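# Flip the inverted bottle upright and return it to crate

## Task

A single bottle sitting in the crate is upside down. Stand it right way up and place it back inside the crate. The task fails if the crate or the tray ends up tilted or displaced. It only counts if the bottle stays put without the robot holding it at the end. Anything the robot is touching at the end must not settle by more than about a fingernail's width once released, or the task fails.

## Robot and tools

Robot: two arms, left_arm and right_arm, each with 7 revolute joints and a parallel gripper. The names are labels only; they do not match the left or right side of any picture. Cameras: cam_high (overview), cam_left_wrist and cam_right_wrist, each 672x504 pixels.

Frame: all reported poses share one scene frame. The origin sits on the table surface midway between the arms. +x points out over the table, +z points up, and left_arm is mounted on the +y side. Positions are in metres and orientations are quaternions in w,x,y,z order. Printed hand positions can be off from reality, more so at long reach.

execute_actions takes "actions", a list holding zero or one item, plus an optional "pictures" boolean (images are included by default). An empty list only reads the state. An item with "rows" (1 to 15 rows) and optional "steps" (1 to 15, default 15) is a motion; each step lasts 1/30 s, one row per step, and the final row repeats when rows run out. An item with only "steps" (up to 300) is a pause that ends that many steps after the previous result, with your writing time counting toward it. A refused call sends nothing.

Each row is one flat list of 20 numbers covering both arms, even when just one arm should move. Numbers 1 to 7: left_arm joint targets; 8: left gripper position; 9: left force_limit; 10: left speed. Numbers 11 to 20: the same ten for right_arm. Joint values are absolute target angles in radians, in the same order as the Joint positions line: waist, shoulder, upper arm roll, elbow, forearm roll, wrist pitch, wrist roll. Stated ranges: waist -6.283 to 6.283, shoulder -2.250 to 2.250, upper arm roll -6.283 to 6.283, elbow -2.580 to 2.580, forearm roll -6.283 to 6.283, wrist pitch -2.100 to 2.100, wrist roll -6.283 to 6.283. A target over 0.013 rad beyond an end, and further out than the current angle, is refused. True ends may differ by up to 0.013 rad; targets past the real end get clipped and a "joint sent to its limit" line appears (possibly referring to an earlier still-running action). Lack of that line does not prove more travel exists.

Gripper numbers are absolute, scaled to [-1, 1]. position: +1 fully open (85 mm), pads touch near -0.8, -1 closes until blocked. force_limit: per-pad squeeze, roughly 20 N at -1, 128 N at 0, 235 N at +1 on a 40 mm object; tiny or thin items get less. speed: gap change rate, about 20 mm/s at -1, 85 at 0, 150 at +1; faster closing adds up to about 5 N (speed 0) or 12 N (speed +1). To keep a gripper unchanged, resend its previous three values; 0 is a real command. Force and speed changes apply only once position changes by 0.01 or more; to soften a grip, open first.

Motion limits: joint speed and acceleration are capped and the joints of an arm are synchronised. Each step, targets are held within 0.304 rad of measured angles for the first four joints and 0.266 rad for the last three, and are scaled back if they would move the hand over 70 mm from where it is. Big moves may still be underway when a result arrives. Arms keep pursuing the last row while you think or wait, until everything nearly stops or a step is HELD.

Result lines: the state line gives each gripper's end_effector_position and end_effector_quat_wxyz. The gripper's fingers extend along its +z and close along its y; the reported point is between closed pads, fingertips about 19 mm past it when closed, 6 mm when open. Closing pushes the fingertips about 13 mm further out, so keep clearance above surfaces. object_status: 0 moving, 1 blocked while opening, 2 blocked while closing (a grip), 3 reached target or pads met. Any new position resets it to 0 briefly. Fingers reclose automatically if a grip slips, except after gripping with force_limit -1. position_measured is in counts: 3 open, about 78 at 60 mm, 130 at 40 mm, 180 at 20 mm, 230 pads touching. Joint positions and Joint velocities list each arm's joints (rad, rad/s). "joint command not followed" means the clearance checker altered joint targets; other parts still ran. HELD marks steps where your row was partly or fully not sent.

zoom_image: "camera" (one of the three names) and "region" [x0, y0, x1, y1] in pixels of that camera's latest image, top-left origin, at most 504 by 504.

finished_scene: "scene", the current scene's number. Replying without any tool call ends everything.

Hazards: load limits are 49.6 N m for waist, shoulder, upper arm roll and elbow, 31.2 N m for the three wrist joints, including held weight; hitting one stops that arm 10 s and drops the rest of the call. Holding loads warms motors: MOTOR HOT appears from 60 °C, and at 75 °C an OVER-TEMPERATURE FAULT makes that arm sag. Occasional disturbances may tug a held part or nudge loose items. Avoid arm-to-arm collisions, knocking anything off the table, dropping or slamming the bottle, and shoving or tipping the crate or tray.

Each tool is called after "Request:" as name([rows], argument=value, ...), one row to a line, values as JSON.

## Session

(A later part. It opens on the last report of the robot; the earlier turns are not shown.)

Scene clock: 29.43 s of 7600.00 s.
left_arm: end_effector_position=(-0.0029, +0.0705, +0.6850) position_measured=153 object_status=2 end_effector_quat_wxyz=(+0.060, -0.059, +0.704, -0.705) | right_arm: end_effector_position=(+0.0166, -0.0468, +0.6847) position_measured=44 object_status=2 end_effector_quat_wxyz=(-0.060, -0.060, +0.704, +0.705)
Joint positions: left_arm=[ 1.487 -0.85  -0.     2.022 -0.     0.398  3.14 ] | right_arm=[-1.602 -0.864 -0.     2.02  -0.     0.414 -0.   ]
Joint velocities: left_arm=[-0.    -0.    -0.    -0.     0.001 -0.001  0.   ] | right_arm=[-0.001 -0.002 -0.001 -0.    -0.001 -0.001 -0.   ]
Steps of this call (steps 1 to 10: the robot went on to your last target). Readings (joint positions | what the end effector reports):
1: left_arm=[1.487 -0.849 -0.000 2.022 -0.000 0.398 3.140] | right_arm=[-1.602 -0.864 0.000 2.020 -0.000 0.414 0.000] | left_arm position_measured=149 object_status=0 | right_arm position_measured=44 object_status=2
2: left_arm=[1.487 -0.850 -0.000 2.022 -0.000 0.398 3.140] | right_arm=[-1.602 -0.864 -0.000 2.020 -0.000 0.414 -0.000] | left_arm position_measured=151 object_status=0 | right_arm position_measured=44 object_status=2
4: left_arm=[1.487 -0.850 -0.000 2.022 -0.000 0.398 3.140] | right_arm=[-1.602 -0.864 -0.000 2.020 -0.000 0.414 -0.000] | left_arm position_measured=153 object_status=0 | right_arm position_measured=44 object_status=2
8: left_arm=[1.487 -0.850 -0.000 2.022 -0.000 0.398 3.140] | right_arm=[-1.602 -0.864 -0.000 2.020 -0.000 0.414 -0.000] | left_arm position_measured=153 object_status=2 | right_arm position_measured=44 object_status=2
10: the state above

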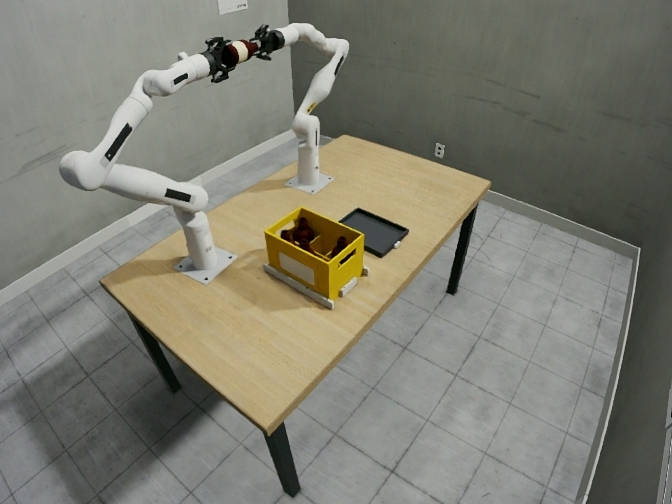

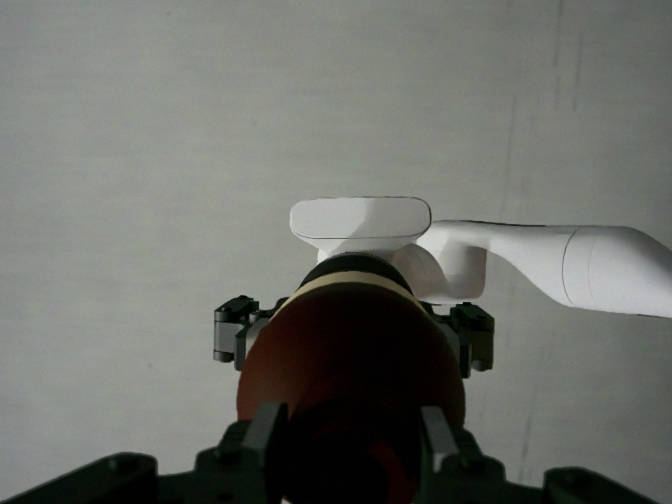

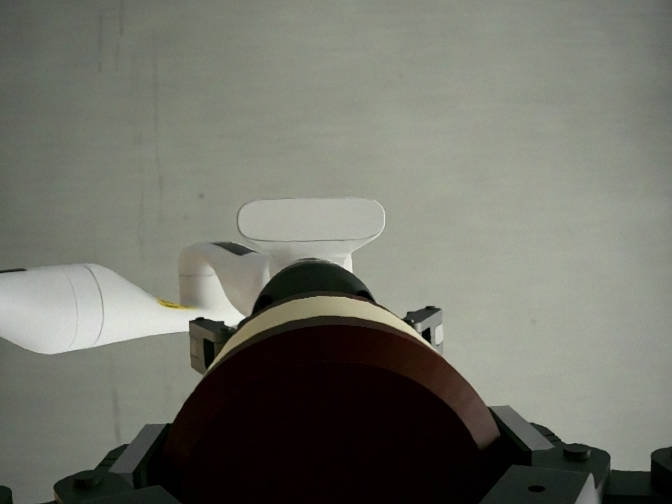

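Request:
execute_actions([
  {"rows": [[1.487,-0.85,0,2.0219,0,0.3989,3.14,-1,0.2,-0.3, -1.602,-0.864,0,2.0205,0,0.4143,0,1,0,0],[1.487,-0.85,0,2.0219,0,0.3989,3.14,-1,0.2,-0.3, -1.602,-0.864,0,2.0205,0,0.4143,0,1,0,0],[1.487,-0.85,0,2.0219,0,0.3989,3.14,-1,0.2,-0.3, -1.602,-0.864,0,2.0205,0,0.4143,0,1,0,0],[1.487,-0.85,0,2.0219,0,0.3989,3.14,-1,0.2,-0.3, -1.602,-0.864,0,2.0205,0,0.4143,0,1,0,0],[1.487,-0.85,0,2.0219,0,0.3989,3.14,-1,0.2,-0.3, -1.602,-0.864,0,2.0205,0,0.4143,0,1,0,0],[1.487,-0.85,0,2.0219,0,0.3989,3.14,-1,0.2,-0.3, -1.602,-0.864,0,2.0205,0,0.4143,0,1,0,0],[1.487,-0.85,0,2.0219,0,0.3989,3.14,-1,0.2,-0.3, -1.602,-0.864,0,2.0205,0,0.4143,0,1,0,0],[1.487,-0.85,0,2.0219,0,0.3989,3.14,-1,0.2,-0.3, -1.602,-0.90,0,2.0145,0,0.4563,0,1,0,0],[1.487,-0.85,0,2.0219,0,0.3989,3.14,-1,0.2,-0.3, -1.602,-0.93,0,2.009,0,0.4918,0,1,0,0],[1.487,-0.85,0,2.0219,0,0.3989,3.14,-1,0.2,-0.3, -1.602,-0.9527,0,2.0043,0,0.5192,0,1,0,0],[1.487,-0.85,0,2.0219,0,0.3989,3.14,-1,0.2,-0.3, -1.602,-1.06,0,1.965,0,0.666,0,1,0,0]], "steps": 15},
], pictures=false)

Request:
execute_actions([
  {"rows": [[1.487,-0.85,0,2.0219,0,0.3989,3.14,-1,0.2,-0.3, -1.602,-1.06,0,1.965,0,0.666,0,1,0,0],[1.487,-0.85,0,2.0219,0,0.3989,3.14,-1,0.2,-0.3, -1.602,-1.06,0,1.965,0,0.666,0,1,0,0],[1.35,-0.82,0,1.99,0,0.95,3.14,-1,0.2,-0.3, -1.602,-1.06,0,1.965,0,0.666,0,1,0,0]], "steps": 15},
])

Scene clock: 36.97 s of 7600.00 s.
left_arm: end_effector_position=(-0.0029, +0.0706, +0.6846) position_measured=153 object_status=2 end_effector_quat_wxyz=(+0.060, -0.059, +0.705, -0.705) | right_arm: end_effector_position=(+0.0270, -0.1078, +0.6859) position_measured=3 object_status=0 end_effector_quat_wxyz=(-0.060, -0.060, +0.704, +0.705)
Joint positions: left_arm=[ 1.487 -0.85  -0.     2.022  0.     0.399  3.14 ] | right_arm=[-1.602 -1.006  0.     1.986 -0.     0.587  0.   ]
Joint velocities: left_arm=[ 0.    -0.002 -0.    -0.    -0.001  0.001  0.   ] | right_arm=[ 0.003 -0.663  0.001 -0.284 -0.     1.007 -0.001]
Steps of this call (steps 1 to 15: the robot went on to your last target; steps 16 to 90: nothing new was sent; then 4.03 s passed at rest; steps 91 to 105: all 15 steps of this action). Readings (joint positions | what the end effector reports):
91: left_arm=[1.487 -0.850 -0.000 2.022 -0.000 0.398 3.140] | right_arm=[-1.602 -0.864 -0.000 2.020 -0.000 0.414 -0.000] | left_arm position_measured=153 object_status=2 | right_arm position_measured=44 object_status=0
92: left_arm=[1.487 -0.849 -0.000 2.022 0.000 0.398 3.140] | right_arm=[-1.602 -0.863 -0.000 2.021 0.000 0.414 -0.000] | left_arm position_measured=153 object_status=2 | right_arm position_measured=43 object_status=0
94: left_arm=[1.487 -0.849 0.000 2.023 0.000 0.400 3.140] | right_arm=[-1.602 -0.863 -0.000 2.020 0.000 0.413 0.000] | left_arm position_measured=153 object_status=2 | right_arm position_measured=32 object_status=0
98: left_arm=[1.487 -0.849 0.000 2.023 -0.000 0.400 3.140] | right_arm=[-1.602 -0.866 -0.000 2.019 0.000 0.414 0.000] | left_arm position_measured=153 object_status=2 | right_arm position_measured=7 object_status=0
105: the state above

Scene clock: 37.47 s of 7600.00 s.
left_arm: end_effector_position=(+0.0256, +0.0948, +0.5658) position_measured=153 object_status=2 end_effector_quat_wxyz=(+0.079, -0.121, +0.831, -0.537) | right_arm: end_effector_position=(+0.0314, -0.1331, +0.6846) position_measured=3 object_status=3 end_effector_quat_wxyz=(-0.060, -0.060, +0.705, +0.704)
Joint positions: left_arm=[ 1.366 -0.823 -0.     1.993 -0.     0.823  3.14 ] | right_arm=[-1.602 -1.06   0.     1.965 -0.     0.666  0.   ]
Joint velocities: left_arm=[-0.152  0.034  0.001 -0.032 -0.001  1.216 -0.   ] | right_arm=[ 0.    -0.005  0.001 -0.    -0.     0.001  0.001]
Steps of this call (steps 1 to 15: all 15 steps of this action). Readings (joint positions | what the end effector reports):
1: left_arm=[1.487 -0.850 0.000 2.022 0.000 0.399 3.140] | right_arm=[-1.602 -1.025 0.000 1.978 -0.000 0.618 -0.000] | left_arm position_measured=153 object_status=2 | right_arm position_measured=3 object_status=0
2: left_arm=[1.487 -0.850 0.000 2.022 0.000 0.399 3.140] | right_arm=[-1.602 -1.039 0.000 1.972 -0.000 0.640 -0.000] | left_arm position_measured=153 object_status=2 | right_arm position_measured=3 object_status=0
4: left_arm=[1.478 -0.848 0.000 2.020 0.000 0.410 3.140] | right_arm=[-1.602 -1.053 0.000 1.965 -0.000 0.663 0.000] | left_arm position_measured=153 object_status=2 | right_arm position_measured=3 object_status=3
8: left_arm=[1.418 -0.835 -0.000 2.005 -0.000 0.539 3.140] | right_arm=[-1.602 -1.057 0.000 1.965 -0.000 0.666 0.000] | left_arm position_measured=153 object_status=2 | right_arm position_measured=3 object_status=3
15: the state above

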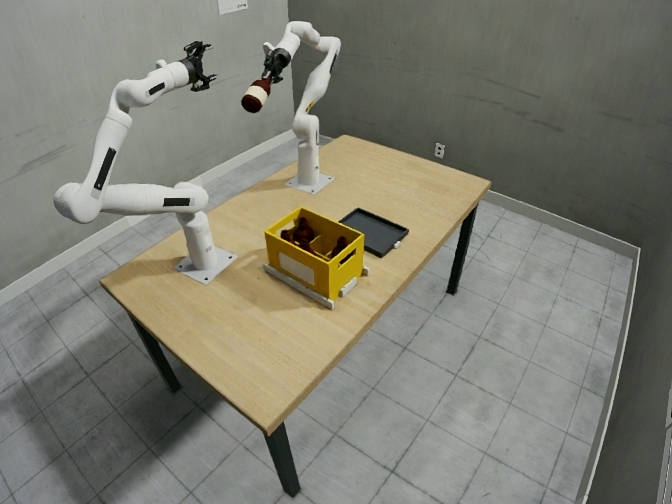

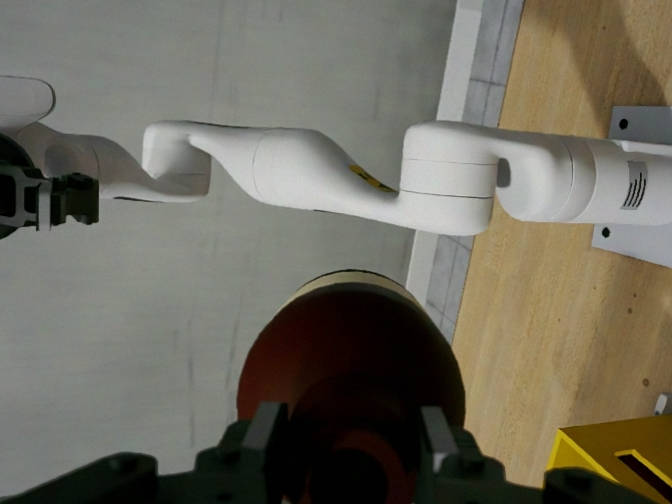

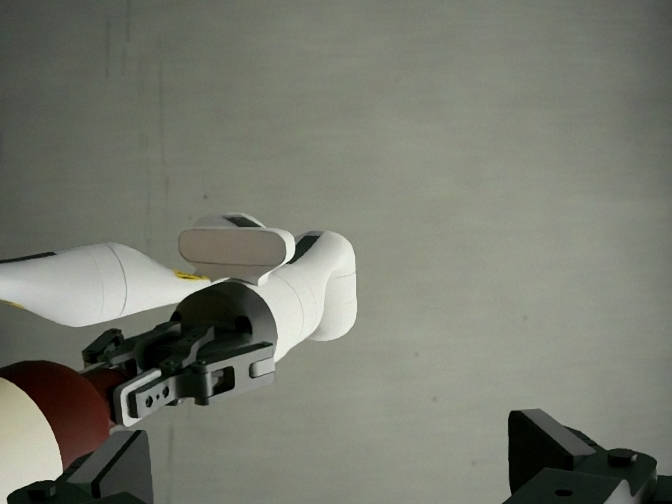

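Request:
execute_actions([
  {"rows": [[0.8287,0.8083,0,0.5342,0,1.7991,3.07,-1,0.2,-0.3, -1.602,-1.06,0,1.965,0,0.666,0,1,0,0]], "steps": 15},
], pictures=false)

Request:
execute_actions([
  {"steps": 42},
])

Scene clock: 38.67 s of 7600.00 s.
left_arm: end_effector_position=(+0.1597, +0.0951, +0.5453) position_measured=153 object_status=2 end_effector_quat_wxyz=(+0.116, -0.297, +0.902, -0.292) | right_arm: end_effector_position=(+0.0314, -0.1332, +0.6846) position_measured=3 object_status=3 end_effector_quat_wxyz=(-0.060, -0.060, +0.705, +0.705)
Joint positions: left_arm=[ 0.958 -0.382  0.     1.561 -0.     1.324  3.081] | right_arm=[-1.602 -1.06   0.     1.965  0.     0.666  0.   ]
Joint velocities: left_arm=[-0.698  1.329 -0.002 -1.324 -0.001  1.152 -0.065] | right_arm=[ 0.001  0.002 -0.001  0.    -0.001 -0.003 -0.001]
Steps of this call (steps 1 to 21: the robot went on to your last target; steps 22 to 36: all 15 steps of this action). Readings (joint positions | what the end effector reports):
22: left_arm=[1.348 -0.819 0.000 1.989 0.000 0.951 3.140] | right_arm=[-1.602 -1.060 0.000 1.965 0.000 0.666 -0.000] | left_arm position_measured=153 object_status=2 | right_arm position_measured=3 object_status=3
23: left_arm=[1.341 -0.812 0.000 1.984 0.001 0.956 3.139] | right_arm=[-1.602 -1.060 0.000 1.965 0.000 0.666 -0.000] | left_arm position_measured=153 object_status=2 | right_arm position_measured=3 object_status=3
25: left_arm=[1.310 -0.781 0.001 1.956 0.001 0.979 3.133] | right_arm=[-1.602 -1.060 0.000 1.965 0.000 0.666 -0.000] | left_arm position_measured=153 object_status=2 | right_arm position_measured=3 object_status=3
29: left_arm=[1.184 -0.657 0.001 1.837 0.001 1.084 3.108] | right_arm=[-1.602 -1.060 0.000 1.965 -0.000 0.666 0.000] | left_arm position_measured=153 object_status=2 | right_arm position_measured=3 object_status=3
36: the state above

Scene clock: 40.07 s of 7600.00 s.
left_arm: end_effector_position=(+0.4062, -0.0758, +0.3357) position_measured=153 object_status=2 end_effector_quat_wxyz=(+0.000, -0.369, +0.929, -0.000) | right_arm: end_effector_position=(+0.0314, -0.1332, +0.6846) position_measured=3 object_status=3 end_effector_quat_wxyz=(-0.060, -0.060, +0.705, +0.705)
Joint positions: left_arm=[ 0.829  0.808 -0.     0.534  0.     1.799  3.07 ] | right_arm=[-1.602 -1.06   0.     1.965  0.     0.666 -0.   ]
Joint velocities: left_arm=[ 0.     0.008  0.    -0.001 -0.001 -0.    -0.   ] | right_arm=[-0.    -0.001 -0.001 -0.     0.001  0.001 -0.001]
Steps of this call (steps 1 to 42: the robot went on to your last target). Readings (joint positions | what the end effector reports):
1: left_arm=[0.936 -0.337 0.000 1.516 -0.000 1.363 3.079] | right_arm=[-1.602 -1.060 0.000 1.965 0.000 0.666 -0.000] | left_arm position_measured=153 object_status=2 | right_arm position_measured=3 object_status=3
2: left_arm=[0.918 -0.292 0.000 1.471 -0.000 1.403 3.077] | right_arm=[-1.602 -1.060 0.000 1.965 0.000 0.666 -0.000] | left_arm position_measured=153 object_status=2 | right_arm position_measured=3 object_status=3
4: left_arm=[0.889 -0.200 -0.000 1.379 -0.000 1.483 3.075] | right_arm=[-1.602 -1.060 0.000 1.965 0.000 0.666 -0.000] | left_arm position_measured=153 object_status=2 | right_arm position_measured=3 object_status=3
8: left_arm=[0.856 -0.016 -0.000 1.194 -0.000 1.641 3.072] | right_arm=[-1.602 -1.060 0.000 1.965 0.000 0.666 -0.000] | left_arm position_measured=153 object_status=2 | right_arm position_measured=3 object_status=3
42: the state above

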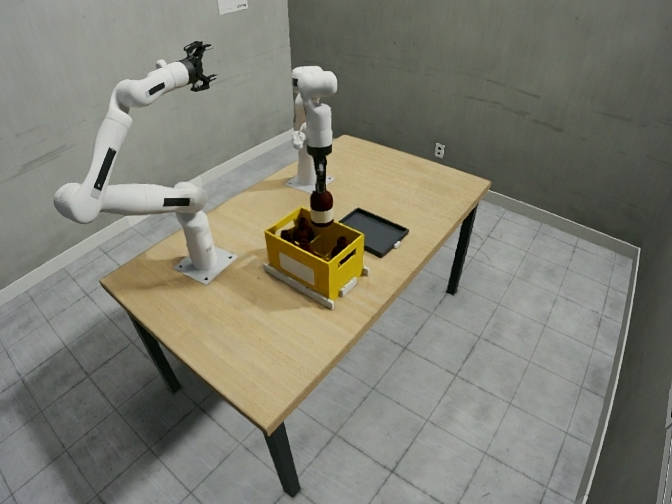

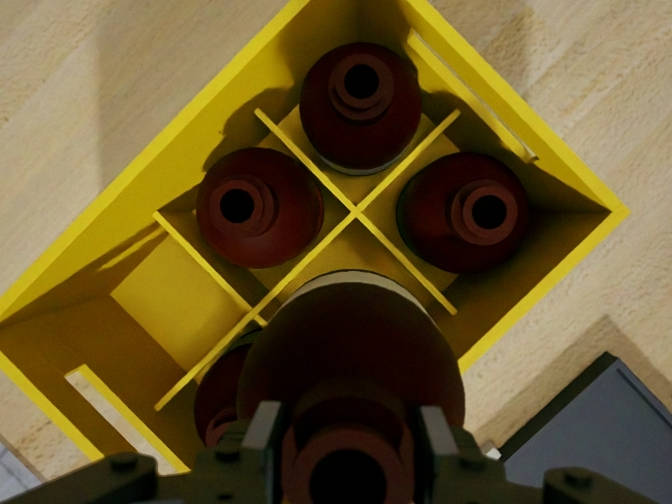

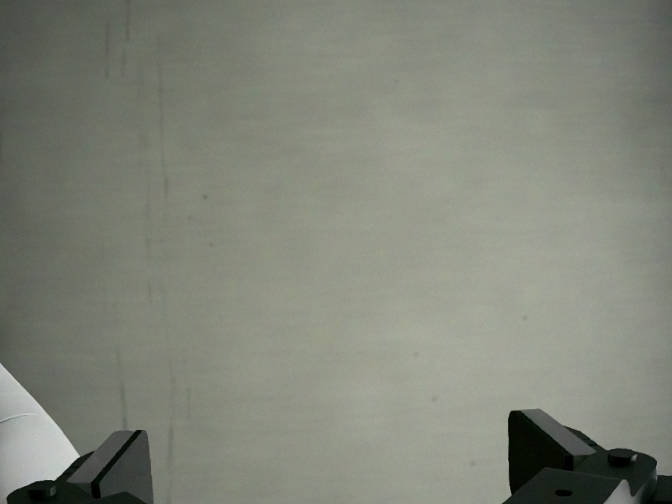

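Request:
execute_actions([
  {"rows": [[0.8287,0.8055,0,0.550,0,1.7861,3.07,-1,0.2,-0.3, -1.602,-1.06,0,1.965,0,0.666,0,1,0,0],[0.8287,0.801,0,0.573,0,1.7676,3.07,-1,0.2,-0.3, -1.602,-1.06,0,1.965,0,0.666,0,1,0,0],[0.8287,0.7953,0,0.6086,0,1.7377,3.07,-1,0.2,-0.3, -1.602,-1.06,0,1.965,0,0.666,0,1,0,0],[0.8287,0.7912,0,0.638,0,1.7124,3.07,-1,0.2,-0.3, -1.602,-1.06,0,1.965,0,0.666,0,1,0,0],[0.8287,0.7878,0,0.666,0,1.6878,3.07,-1,0.2,-0.3, -1.602,-1.06,0,1.965,0,0.666,0,1,0,0],[0.8287,0.7852,0,0.6926,0,1.6638,3.07,-1,0.2,-0.3, -1.602,-1.06,0,1.965,0,0.666,0,1,0,0],[0.8287,0.7831,0,0.7178,0,1.6407,3.07,-1,0.2,-0.3, -1.602,-1.06,0,1.965,0,0.666,0,1,0,0],[0.8287,0.7817,0,0.7417,0,1.6182,3.07,-1,0.2,-0.3, -1.602,-1.06,0,1.965,0,0.666,0,1,0,0],[0.8287,0.7809,0,0.7646,0,1.5961,3.07,-1,0.2,-0.3, -1.602,-1.06,0,1.965,0,0.666,0,1,0,0],[0.8287,0.7806,0,0.7864,0,1.5746,3.07,-1,0.2,-0.3, -1.602,-1.06,0,1.965,0,0.666,0,1,0,0],[0.8287,0.7807,0,0.8073,0,1.5536,3.07,-1,0.2,-0.3, -1.602,-1.06,0,1.965,0,0.666,0,1,0,0],[0.8287,0.7813,0,0.8274,0,1.5329,3.07,-1,0.2,-0.3, -1.602,-1.06,0,1.965,0,0.666,0,1,0,0],[0.8287,0.7820,0,0.842,0,1.5176,3.07,-1,0.2,-0.3, -1.602,-1.06,0,1.965,0,0.666,0,1,0,0],[0.8287,0.7830,0,0.856,0,1.5026,3.07,-1,0.2,-0.3, -1.602,-1.06,0,1.965,0,0.666,0,1,0,0]], "steps": 15},
], pictures=false)

Request:
execute_actions([
  {"steps": 5},
])

Scene clock: 46.10 s of 7600.00 s.
left_arm: end_effector_position=(+0.4065, -0.0761, +0.2612) position_measured=153 object_status=2 end_effector_quat_wxyz=(-0.000, -0.369, +0.929, +0.000) | right_arm: end_effector_position=(+0.0314, -0.1332, +0.6846) position_measured=3 object_status=3 end_effector_quat_wxyz=(-0.060, -0.060, +0.705, +0.705)
Joint positions: left_arm=[ 0.829  0.783 -0.     0.822 -0.     1.537  3.07 ] | right_arm=[-1.602 -1.06   0.     1.965  0.     0.666  0.   ]
Joint velocities: left_arm=[ 0.001  0.018 -0.     0.533  0.    -0.542 -0.   ] | right_arm=[-0.    -0.    -0.     0.    -0.002  0.     0.003]
Steps of this call (steps 1 to 30: the robot went on to your last target; steps 31 to 90: nothing new was sent; then 2.53 s passed at rest; steps 91 to 105: all 15 steps of this action). Readings (joint positions | what the end effector reports):
91: left_arm=[0.829 0.808 0.000 0.535 0.000 1.798 3.070] | right_arm=[-1.602 -1.060 0.000 1.965 0.000 0.666 0.000] | left_arm position_measured=153 object_status=2 | right_arm position_measured=3 object_status=3
92: left_arm=[0.829 0.806 0.000 0.541 0.000 1.794 3.070] | right_arm=[-1.602 -1.060 0.000 1.965 0.000 0.666 -0.000] | left_arm position_measured=153 object_status=2 | right_arm position_measured=3 object_status=3
94: left_arm=[0.829 0.800 0.000 0.568 0.000 1.772 3.070] | right_arm=[-1.602 -1.060 0.000 1.965 -0.000 0.666 0.000] | left_arm position_measured=153 object_status=2 | right_arm position_measured=3 object_status=3
98: left_arm=[0.829 0.788 0.000 0.661 0.000 1.691 3.070] | right_arm=[-1.602 -1.060 0.000 1.965 -0.000 0.666 0.000] | left_arm position_measured=153 object_status=2 | right_arm position_measured=3 object_status=3
105: the state above

Scene clock: 46.27 s of 7600.00 s.
left_arm: end_effector_position=(+0.4062, -0.0758, +0.2492) position_measured=153 object_status=2 end_effector_quat_wxyz=(-0.000, -0.369, +0.929, +0.001) | right_arm: end_effector_position=(+0.0314, -0.1332, +0.6846) position_measured=3 object_status=3 end_effector_quat_wxyz=(-0.060, -0.060, +0.705, +0.705)
Joint positions: left_arm=[ 0.829  0.785 -0.     0.856 -0.     1.503  3.07 ] | right_arm=[-1.602 -1.06   0.     1.965  0.     0.666 -0.   ]
Joint velocities: left_arm=[-0.    -0.014  0.     0.008  0.    -0.008  0.   ] | right_arm=[ 0.    -0.001 -0.001  0.    -0.    -0.002 -0.001]
Steps of this call (steps 1 to 5: the robot went on to your last target). Readings (joint positions | what the end effector reports):
1: left_arm=[0.829 0.783 -0.000 0.838 -0.000 1.521 3.070] | right_arm=[-1.602 -1.060 0.000 1.965 0.000 0.666 -0.000] | left_arm position_measured=153 object_status=2 | right_arm position_measured=3 object_status=3
2: left_arm=[0.829 0.784 -0.000 0.848 -0.000 1.510 3.070] | right_arm=[-1.602 -1.060 0.000 1.965 0.000 0.666 -0.000] | left_arm position_measured=153 object_status=2 | right_arm position_measured=3 object_status=3
4: left_arm=[0.829 0.785 -0.000 0.855 -0.000 1.503 3.070] | right_arm=[-1.602 -1.060 0.000 1.965 0.000 0.666 0.000] | left_arm position_measured=153 object_status=2 | right_arm position_measured=3 object_status=3
5: the state above

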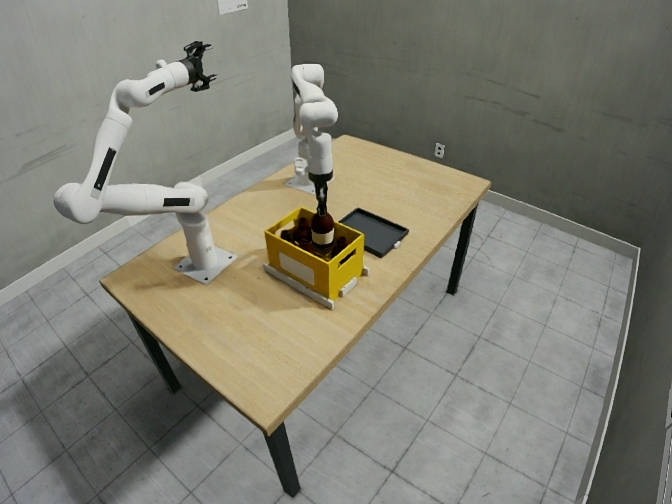

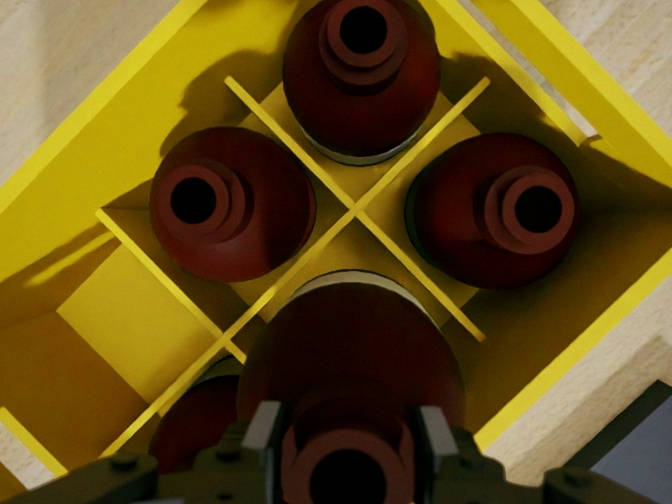

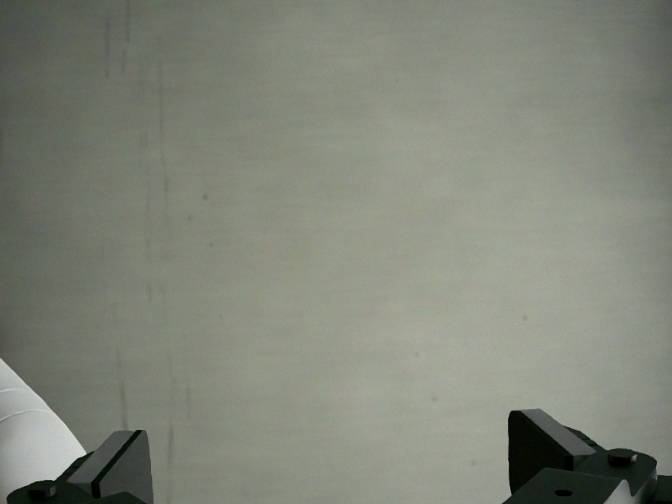

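Request:
execute_actions([
  {"rows": [[0.8305,0.7842,0,0.8697,0,1.4877,3.07,-1,0.2,-0.3, -1.602,-1.06,0,1.965,0,0.666,0,1,0,0],[0.8305,0.7856,0,0.8829,0,1.4731,3.07,-1,0.2,-0.3, -1.602,-1.06,0,1.965,0,0.666,0,1,0,0],[0.8305,0.7872,0,0.8958,0,1.4586,3.07,-1,0.2,-0.3, -1.602,-1.06,0,1.965,0,0.666,0,1,0,0],[0.8305,0.7890,0,0.9083,0,1.4443,3.07,-1,0.2,-0.3, -1.602,-1.06,0,1.965,0,0.666,0,1,0,0],[0.8305,0.7910,0,0.9204,0,1.4302,3.07,-1,0.2,-0.3, -1.602,-1.06,0,1.965,0,0.666,0,1,0,0],[0.8305,0.7940,0,0.9368,0,1.4108,3.07,-1,0.2,-0.3, -1.602,-1.06,0,1.965,0,0.666,0,1,0,0],[0.8305,0.7981,0,0.9547,0,1.3888,3.07,-1,0.2,-0.3, -1.602,-1.06,0,1.965,0,0.666,0,1,0,0],[0.8305,0.8026,0,0.9718,0,1.3672,3.07,-1,0.2,-0.3, -1.602,-1.06,0,1.965,0,0.666,0,1,0,0],[0.8305,0.8075,0,0.9882,0,1.3459,3.07,-1,0.2,-0.3, -1.602,-1.06,0,1.965,0,0.666,0,1,0,0],[0.8305,0.8128,0,1.0038,0,1.325,3.07,-1,0.2,-0.3, -1.602,-1.06,0,1.965,0,0.666,0,1,0,0],[0.8305,0.8185,0,1.0188,0,1.3043,3.07,-1,0.2,-0.3, -1.602,-1.06,0,1.965,0,0.666,0,1,0,0],[0.8305,0.8237,0,1.0312,0,1.2867,3.07,-1,0.2,-0.3, -1.602,-1.06,0,1.965,0,0.666,0,1,0,0],[0.8305,0.8284,0,1.0415,0,1.2717,3.07,-1,0.2,-0.3, -1.602,-1.06,0,1.965,0,0.666,0,1,0,0],[0.8305,0.8309,0,1.0465,0,1.2642,3.07,-1,0.2,-0.3, -1.602,-1.06,0,1.965,0,0.666,0,1,0,0],[0.8305,0.8325,0,1.0498,0,1.2593,3.07,-1,0.2,-0.3, -1.602,-1.06,0,1.965,0,0.666,0,1,0,0]], "steps": 15},
], pictures=false)

Request:
execute_actions([
  {"rows": [[0.8305,0.8325,0,1.0498,0,1.2593,3.07,-1,0.2,-0.3, -1.602,-1.06,0,1.965,0,0.666,0,1,0,0],[0.8305,0.8334,0,1.0514,0,1.2568,3.07,-1,0.2,-0.3, -1.602,-1.06,0,1.965,0,0.666,0,1,0,0],[0.8305,0.8342,0,1.053,0,1.2544,3.07,-1,0.2,-0.3, -1.602,-1.06,0,1.965,0,0.666,0,1,0,0],[0.8305,0.8351,0,1.0546,0,1.2519,3.07,-1,0.2,-0.3, -1.602,-1.06,0,1.965,0,0.666,0,1,0,0],[0.8305,0.8360,0,1.0562,0,1.2494,3.07,-1,0.2,-0.3, -1.602,-1.06,0,1.965,0,0.666,0,1,0,0],[0.8305,0.8368,0,1.0578,0,1.247,3.07,-1,0.2,-0.3, -1.602,-1.06,0,1.965,0,0.666,0,1,0,0],[0.8305,0.8377,0,1.0594,0,1.2445,3.07,-1,0.2,-0.3, -1.602,-1.06,0,1.965,0,0.666,0,1,0,0],[0.8305,0.8386,0,1.061,0,1.242,3.07,-1,0.2,-0.3, -1.602,-1.06,0,1.965,0,0.666,0,1,0,0],[0.8305,0.8395,0,1.0625,0,1.2396,3.07,-1,0.2,-0.3, -1.602,-1.06,0,1.965,0,0.666,0,1,0,0],[0.8305,0.8403,0,1.064,0,1.2373,3.07,-1,0.2,-0.3, -1.602,-1.06,0,1.965,0,0.666,0,1,0,0],[0.8305,0.8412,0,1.0656,0,1.2348,3.07,-1,0.2,-0.3, -1.602,-1.06,0,1.965,0,0.666,0,1,0,0]], "steps": 15},
], pictures=false)

Scene clock: 51.23 s of 7600.00 s.
left_arm: end_effector_position=(+0.4055, -0.0766, +0.1676) position_measured=153 object_status=2 end_effector_quat_wxyz=(-0.000, -0.368, +0.930, +0.000) | right_arm: end_effector_position=(+0.0314, -0.1332, +0.6846) position_measured=3 object_status=3 end_effector_quat_wxyz=(-0.060, -0.060, +0.705, +0.705)
Joint positions: left_arm=[ 0.83   0.827 -0.     1.036 -0.     1.279  3.07 ] | right_arm=[-1.602 -1.06   0.     1.965  0.     0.666  0.   ]
Joint velocities: left_arm=[-0.     0.13  -0.001  0.298  0.    -0.417 -0.   ] | right_arm=[ 0.    -0.001  0.001  0.    -0.001  0.     0.   ]
Steps of this call (steps 1 to 30: the robot went on to your last target; steps 31 to 90: nothing new was sent; then 1.47 s passed at rest; steps 91 to 105: all 15 steps of this action). Readings (joint positions | what the end effector reports):
91: left_arm=[0.829 0.783 -0.000 0.857 -0.000 1.502 3.070] | right_arm=[-1.602 -1.060 0.000 1.965 0.000 0.666 -0.000] | left_arm position_measured=153 object_status=2 | right_arm position_measured=3 object_status=3
92: left_arm=[0.830 0.783 -0.000 0.862 -0.000 1.496 3.070] | right_arm=[-1.602 -1.060 0.000 1.965 0.000 0.666 -0.000] | left_arm position_measured=153 object_status=2 | right_arm position_measured=3 object_status=3
94: left_arm=[0.830 0.785 0.000 0.883 0.000 1.473 3.070] | right_arm=[-1.602 -1.060 0.000 1.965 0.000 0.666 0.000] | left_arm position_measured=153 object_status=2 | right_arm position_measured=3 object_status=3
98: left_arm=[0.830 0.794 0.000 0.934 -0.000 1.413 3.070] | right_arm=[-1.602 -1.060 0.000 1.965 -0.000 0.666 -0.000] | left_arm position_measured=153 object_status=2 | right_arm position_measured=3 object_status=3
105: the state above

Scene clock: 51.73 s of 7600.00 s.
left_arm: end_effector_position=(+0.4059, -0.0769, +0.1521) position_measured=153 object_status=2 end_effector_quat_wxyz=(+0.001, -0.368, +0.930, -0.001) | right_arm: end_effector_position=(+0.0314, -0.1332, +0.6846) position_measured=3 object_status=3 end_effector_quat_wxyz=(-0.060, -0.060, +0.705, +0.705)
Joint positions: left_arm=[ 0.83   0.839 -0.     1.065 -0.     1.235  3.07 ] | right_arm=[-1.602 -1.06   0.     1.965  0.     0.666  0.   ]
Joint velocities: left_arm=[-0.    -0.001 -0.     0.002  0.002 -0.002 -0.   ] | right_arm=[-0.     0.001  0.001 -0.     0.001  0.001  0.   ]
Steps of this call (steps 1 to 15: all 15 steps of this action). Readings (joint positions | what the end effector reports):
1: left_arm=[0.830 0.831 -0.000 1.045 -0.000 1.267 3.070] | right_arm=[-1.602 -1.060 0.000 1.965 0.000 0.666 -0.000] | left_arm position_measured=153 object_status=2 | right_arm position_measured=3 object_status=3
2: left_arm=[0.830 0.833 -0.000 1.049 -0.000 1.261 3.070] | right_arm=[-1.602 -1.060 0.000 1.965 -0.000 0.666 -0.000] | left_arm position_measured=153 object_status=2 | right_arm position_measured=3 object_status=3
4: left_arm=[0.830 0.835 -0.000 1.053 -0.000 1.255 3.070] | right_arm=[-1.602 -1.060 0.000 1.965 0.000 0.666 -0.000] | left_arm position_measured=153 object_status=2 | right_arm position_measured=3 object_status=3
8: left_arm=[0.830 0.838 0.000 1.059 0.000 1.245 3.070] | right_arm=[-1.602 -1.060 0.000 1.965 0.000 0.666 -0.000] | left_arm position_measured=153 object_status=2 | right_arm position_measured=3 object_status=3
15: the state above

Seated at the predicted height. Release and lift.

Request:
execute_actions([
  {"rows": [[0.8305,0.839,0,1.0625,0,1.24,3.07,0.2,0.2,0, -1.602,-1.06,0,1.965,0,0.666,0,1,0,0]], "steps": 10},
], pictures=false)

Request:
execute_actions([
  {"rows": [[0.8305,0.8284,0,1.0415,0,1.2717,3.07,0.2,0.2,0, -1.602,-1.06,0,1.965,0,0.666,0,1,0,0],[0.8305,0.8170,0,1.0151,0,1.3095,3.07,0.2,0.2,0, -1.602,-1.06,0,1.965,0,0.666,0,1,0,0],[0.8305,0.8038,0,0.976,0,1.3618,3.07,0.2,0.2,0, -1.602,-1.06,0,1.965,0,0.666,0,1,0,0],[0.8305,0.7932,0,0.9322,0,1.4162,3.07,0.2,0.2,0, -1.602,-1.06,0,1.965,0,0.666,0,1,0,0],[0.8305,0.7856,0,0.8829,0,1.4731,3.07,0.2,0.2,0, -1.602,-1.06,0,1.965,0,0.666,0,1,0,0]], "steps": 14},
])

Scene clock: 53.40 s of 7600.00 s.
left_arm: end_effector_position=(+0.4054, -0.0766, +0.1526) position_measured=106 object_status=0 end_effector_quat_wxyz=(+0.000, -0.368, +0.930, -0.000) | right_arm: end_effector_position=(+0.0314, -0.1332, +0.6846) position_measured=3 object_status=3 end_effector_quat_wxyz=(-0.060, -0.060, +0.705, +0.705)
Joint positions: left_arm=[0.83  0.839 0.    1.063 0.    1.24  3.07 ] | right_arm=[-1.602 -1.06   0.     1.965  0.     0.666 -0.   ]
Joint velocities: left_arm=[ 0.     0.    -0.    -0.     0.001  0.001 -0.   ] | right_arm=[ 0.001  0.    -0.001 -0.    -0.     0.002  0.001]
Steps of this call (steps 1 to 15: the robot went on to your last target; steps 16 to 40: nothing new was sent; steps 41 to 50: all 10 steps of this action). Readings (joint positions | what the end effector reports):
41: left_arm=[0.830 0.838 -0.000 1.064 -0.000 1.236 3.070] | right_arm=[-1.602 -1.060 0.000 1.965 0.000 0.666 0.000] | left_arm position_measured=153 object_status=0 | right_arm position_measured=3 object_status=3
42: left_arm=[0.830 0.838 -0.000 1.063 -0.000 1.239 3.070] | right_arm=[-1.602 -1.060 0.000 1.965 0.000 0.666 -0.000] | left_arm position_measured=152 object_status=0 | right_arm position_measured=3 object_status=3
44: left_arm=[0.830 0.839 -0.000 1.063 -0.000 1.240 3.070] | right_arm=[-1.602 -1.060 0.000 1.965 -0.000 0.666 -0.000] | left_arm position_measured=141 object_status=0 | right_arm position_measured=3 object_status=3
48: left_arm=[0.830 0.839 0.000 1.063 0.000 1.240 3.070] | right_arm=[-1.602 -1.060 0.000 1.965 0.000 0.666 0.000] | left_arm position_measured=113 object_status=0 | right_arm position_measured=3 object_status=3
50: the state above

Scene clock: 53.87 s of 7600.00 s.
left_arm: end_effector_position=(+0.4054, -0.0766, +0.2407) position_measured=104 object_status=3 end_effector_quat_wxyz=(+0.000, -0.368, +0.930, -0.000) | right_arm: end_effector_position=(+0.0314, -0.1332, +0.6846) position_measured=3 object_status=3 end_effector_quat_wxyz=(-0.060, -0.060, +0.705, +0.705)
Joint positions: left_arm=[0.831 0.785 0.    0.883 0.    1.473 3.07 ] | right_arm=[-1.602 -1.06   0.     1.965  0.     0.666  0.   ]
Joint velocities: left_arm=[-0.     0.006 -0.001 -0.002  0.     0.005  0.   ] | right_arm=[-0.001 -0.001 -0.    -0.    -0.    -0.001 -0.001]
Steps of this call (steps 1 to 14: all 14 steps of this action). Readings (joint positions | what the end effector reports):
1: left_arm=[0.830 0.838 -0.000 1.062 -0.000 1.241 3.070] | right_arm=[-1.602 -1.060 0.000 1.965 0.000 0.666 -0.000] | left_arm position_measured=105 object_status=0 | right_arm position_measured=3 object_status=3
2: left_arm=[0.830 0.836 -0.000 1.057 -0.000 1.249 3.070] | right_arm=[-1.602 -1.060 0.000 1.965 0.000 0.666 0.000] | left_arm position_measured=104 object_status=0 | right_arm position_measured=3 object_status=3
4: left_arm=[0.830 0.824 -0.000 1.031 -0.000 1.288 3.070] | right_arm=[-1.602 -1.060 0.000 1.965 -0.000 0.666 0.000] | left_arm position_measured=104 object_status=0 | right_arm position_measured=3 object_status=3
8: left_arm=[0.830 0.797 0.000 0.928 0.000 1.419 3.070] | right_arm=[-1.602 -1.060 0.000 1.965 0.000 0.666 -0.000] | left_arm position_measured=104 object_status=0 | right_arm position_measured=3 object_status=3
14: the state above

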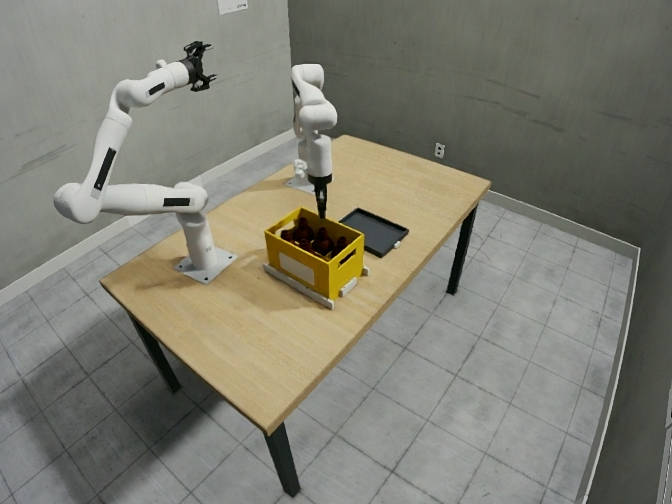

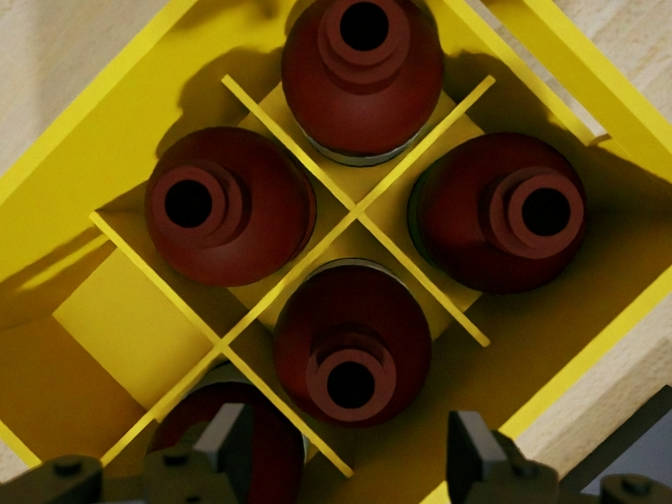

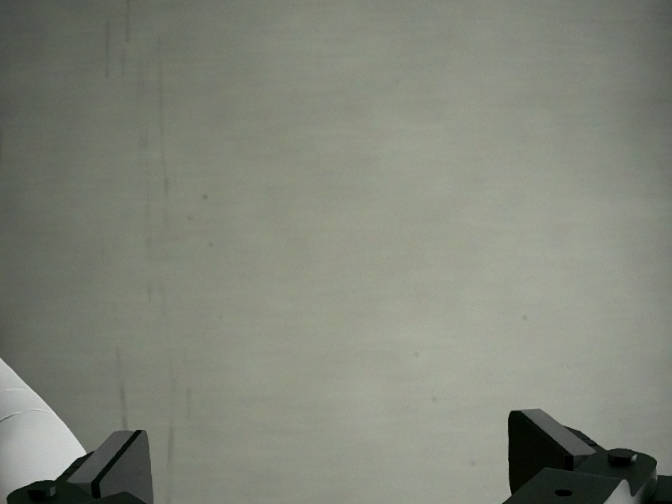

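Request:
finished_scene(scene=2)

The scene is finished: the task was done.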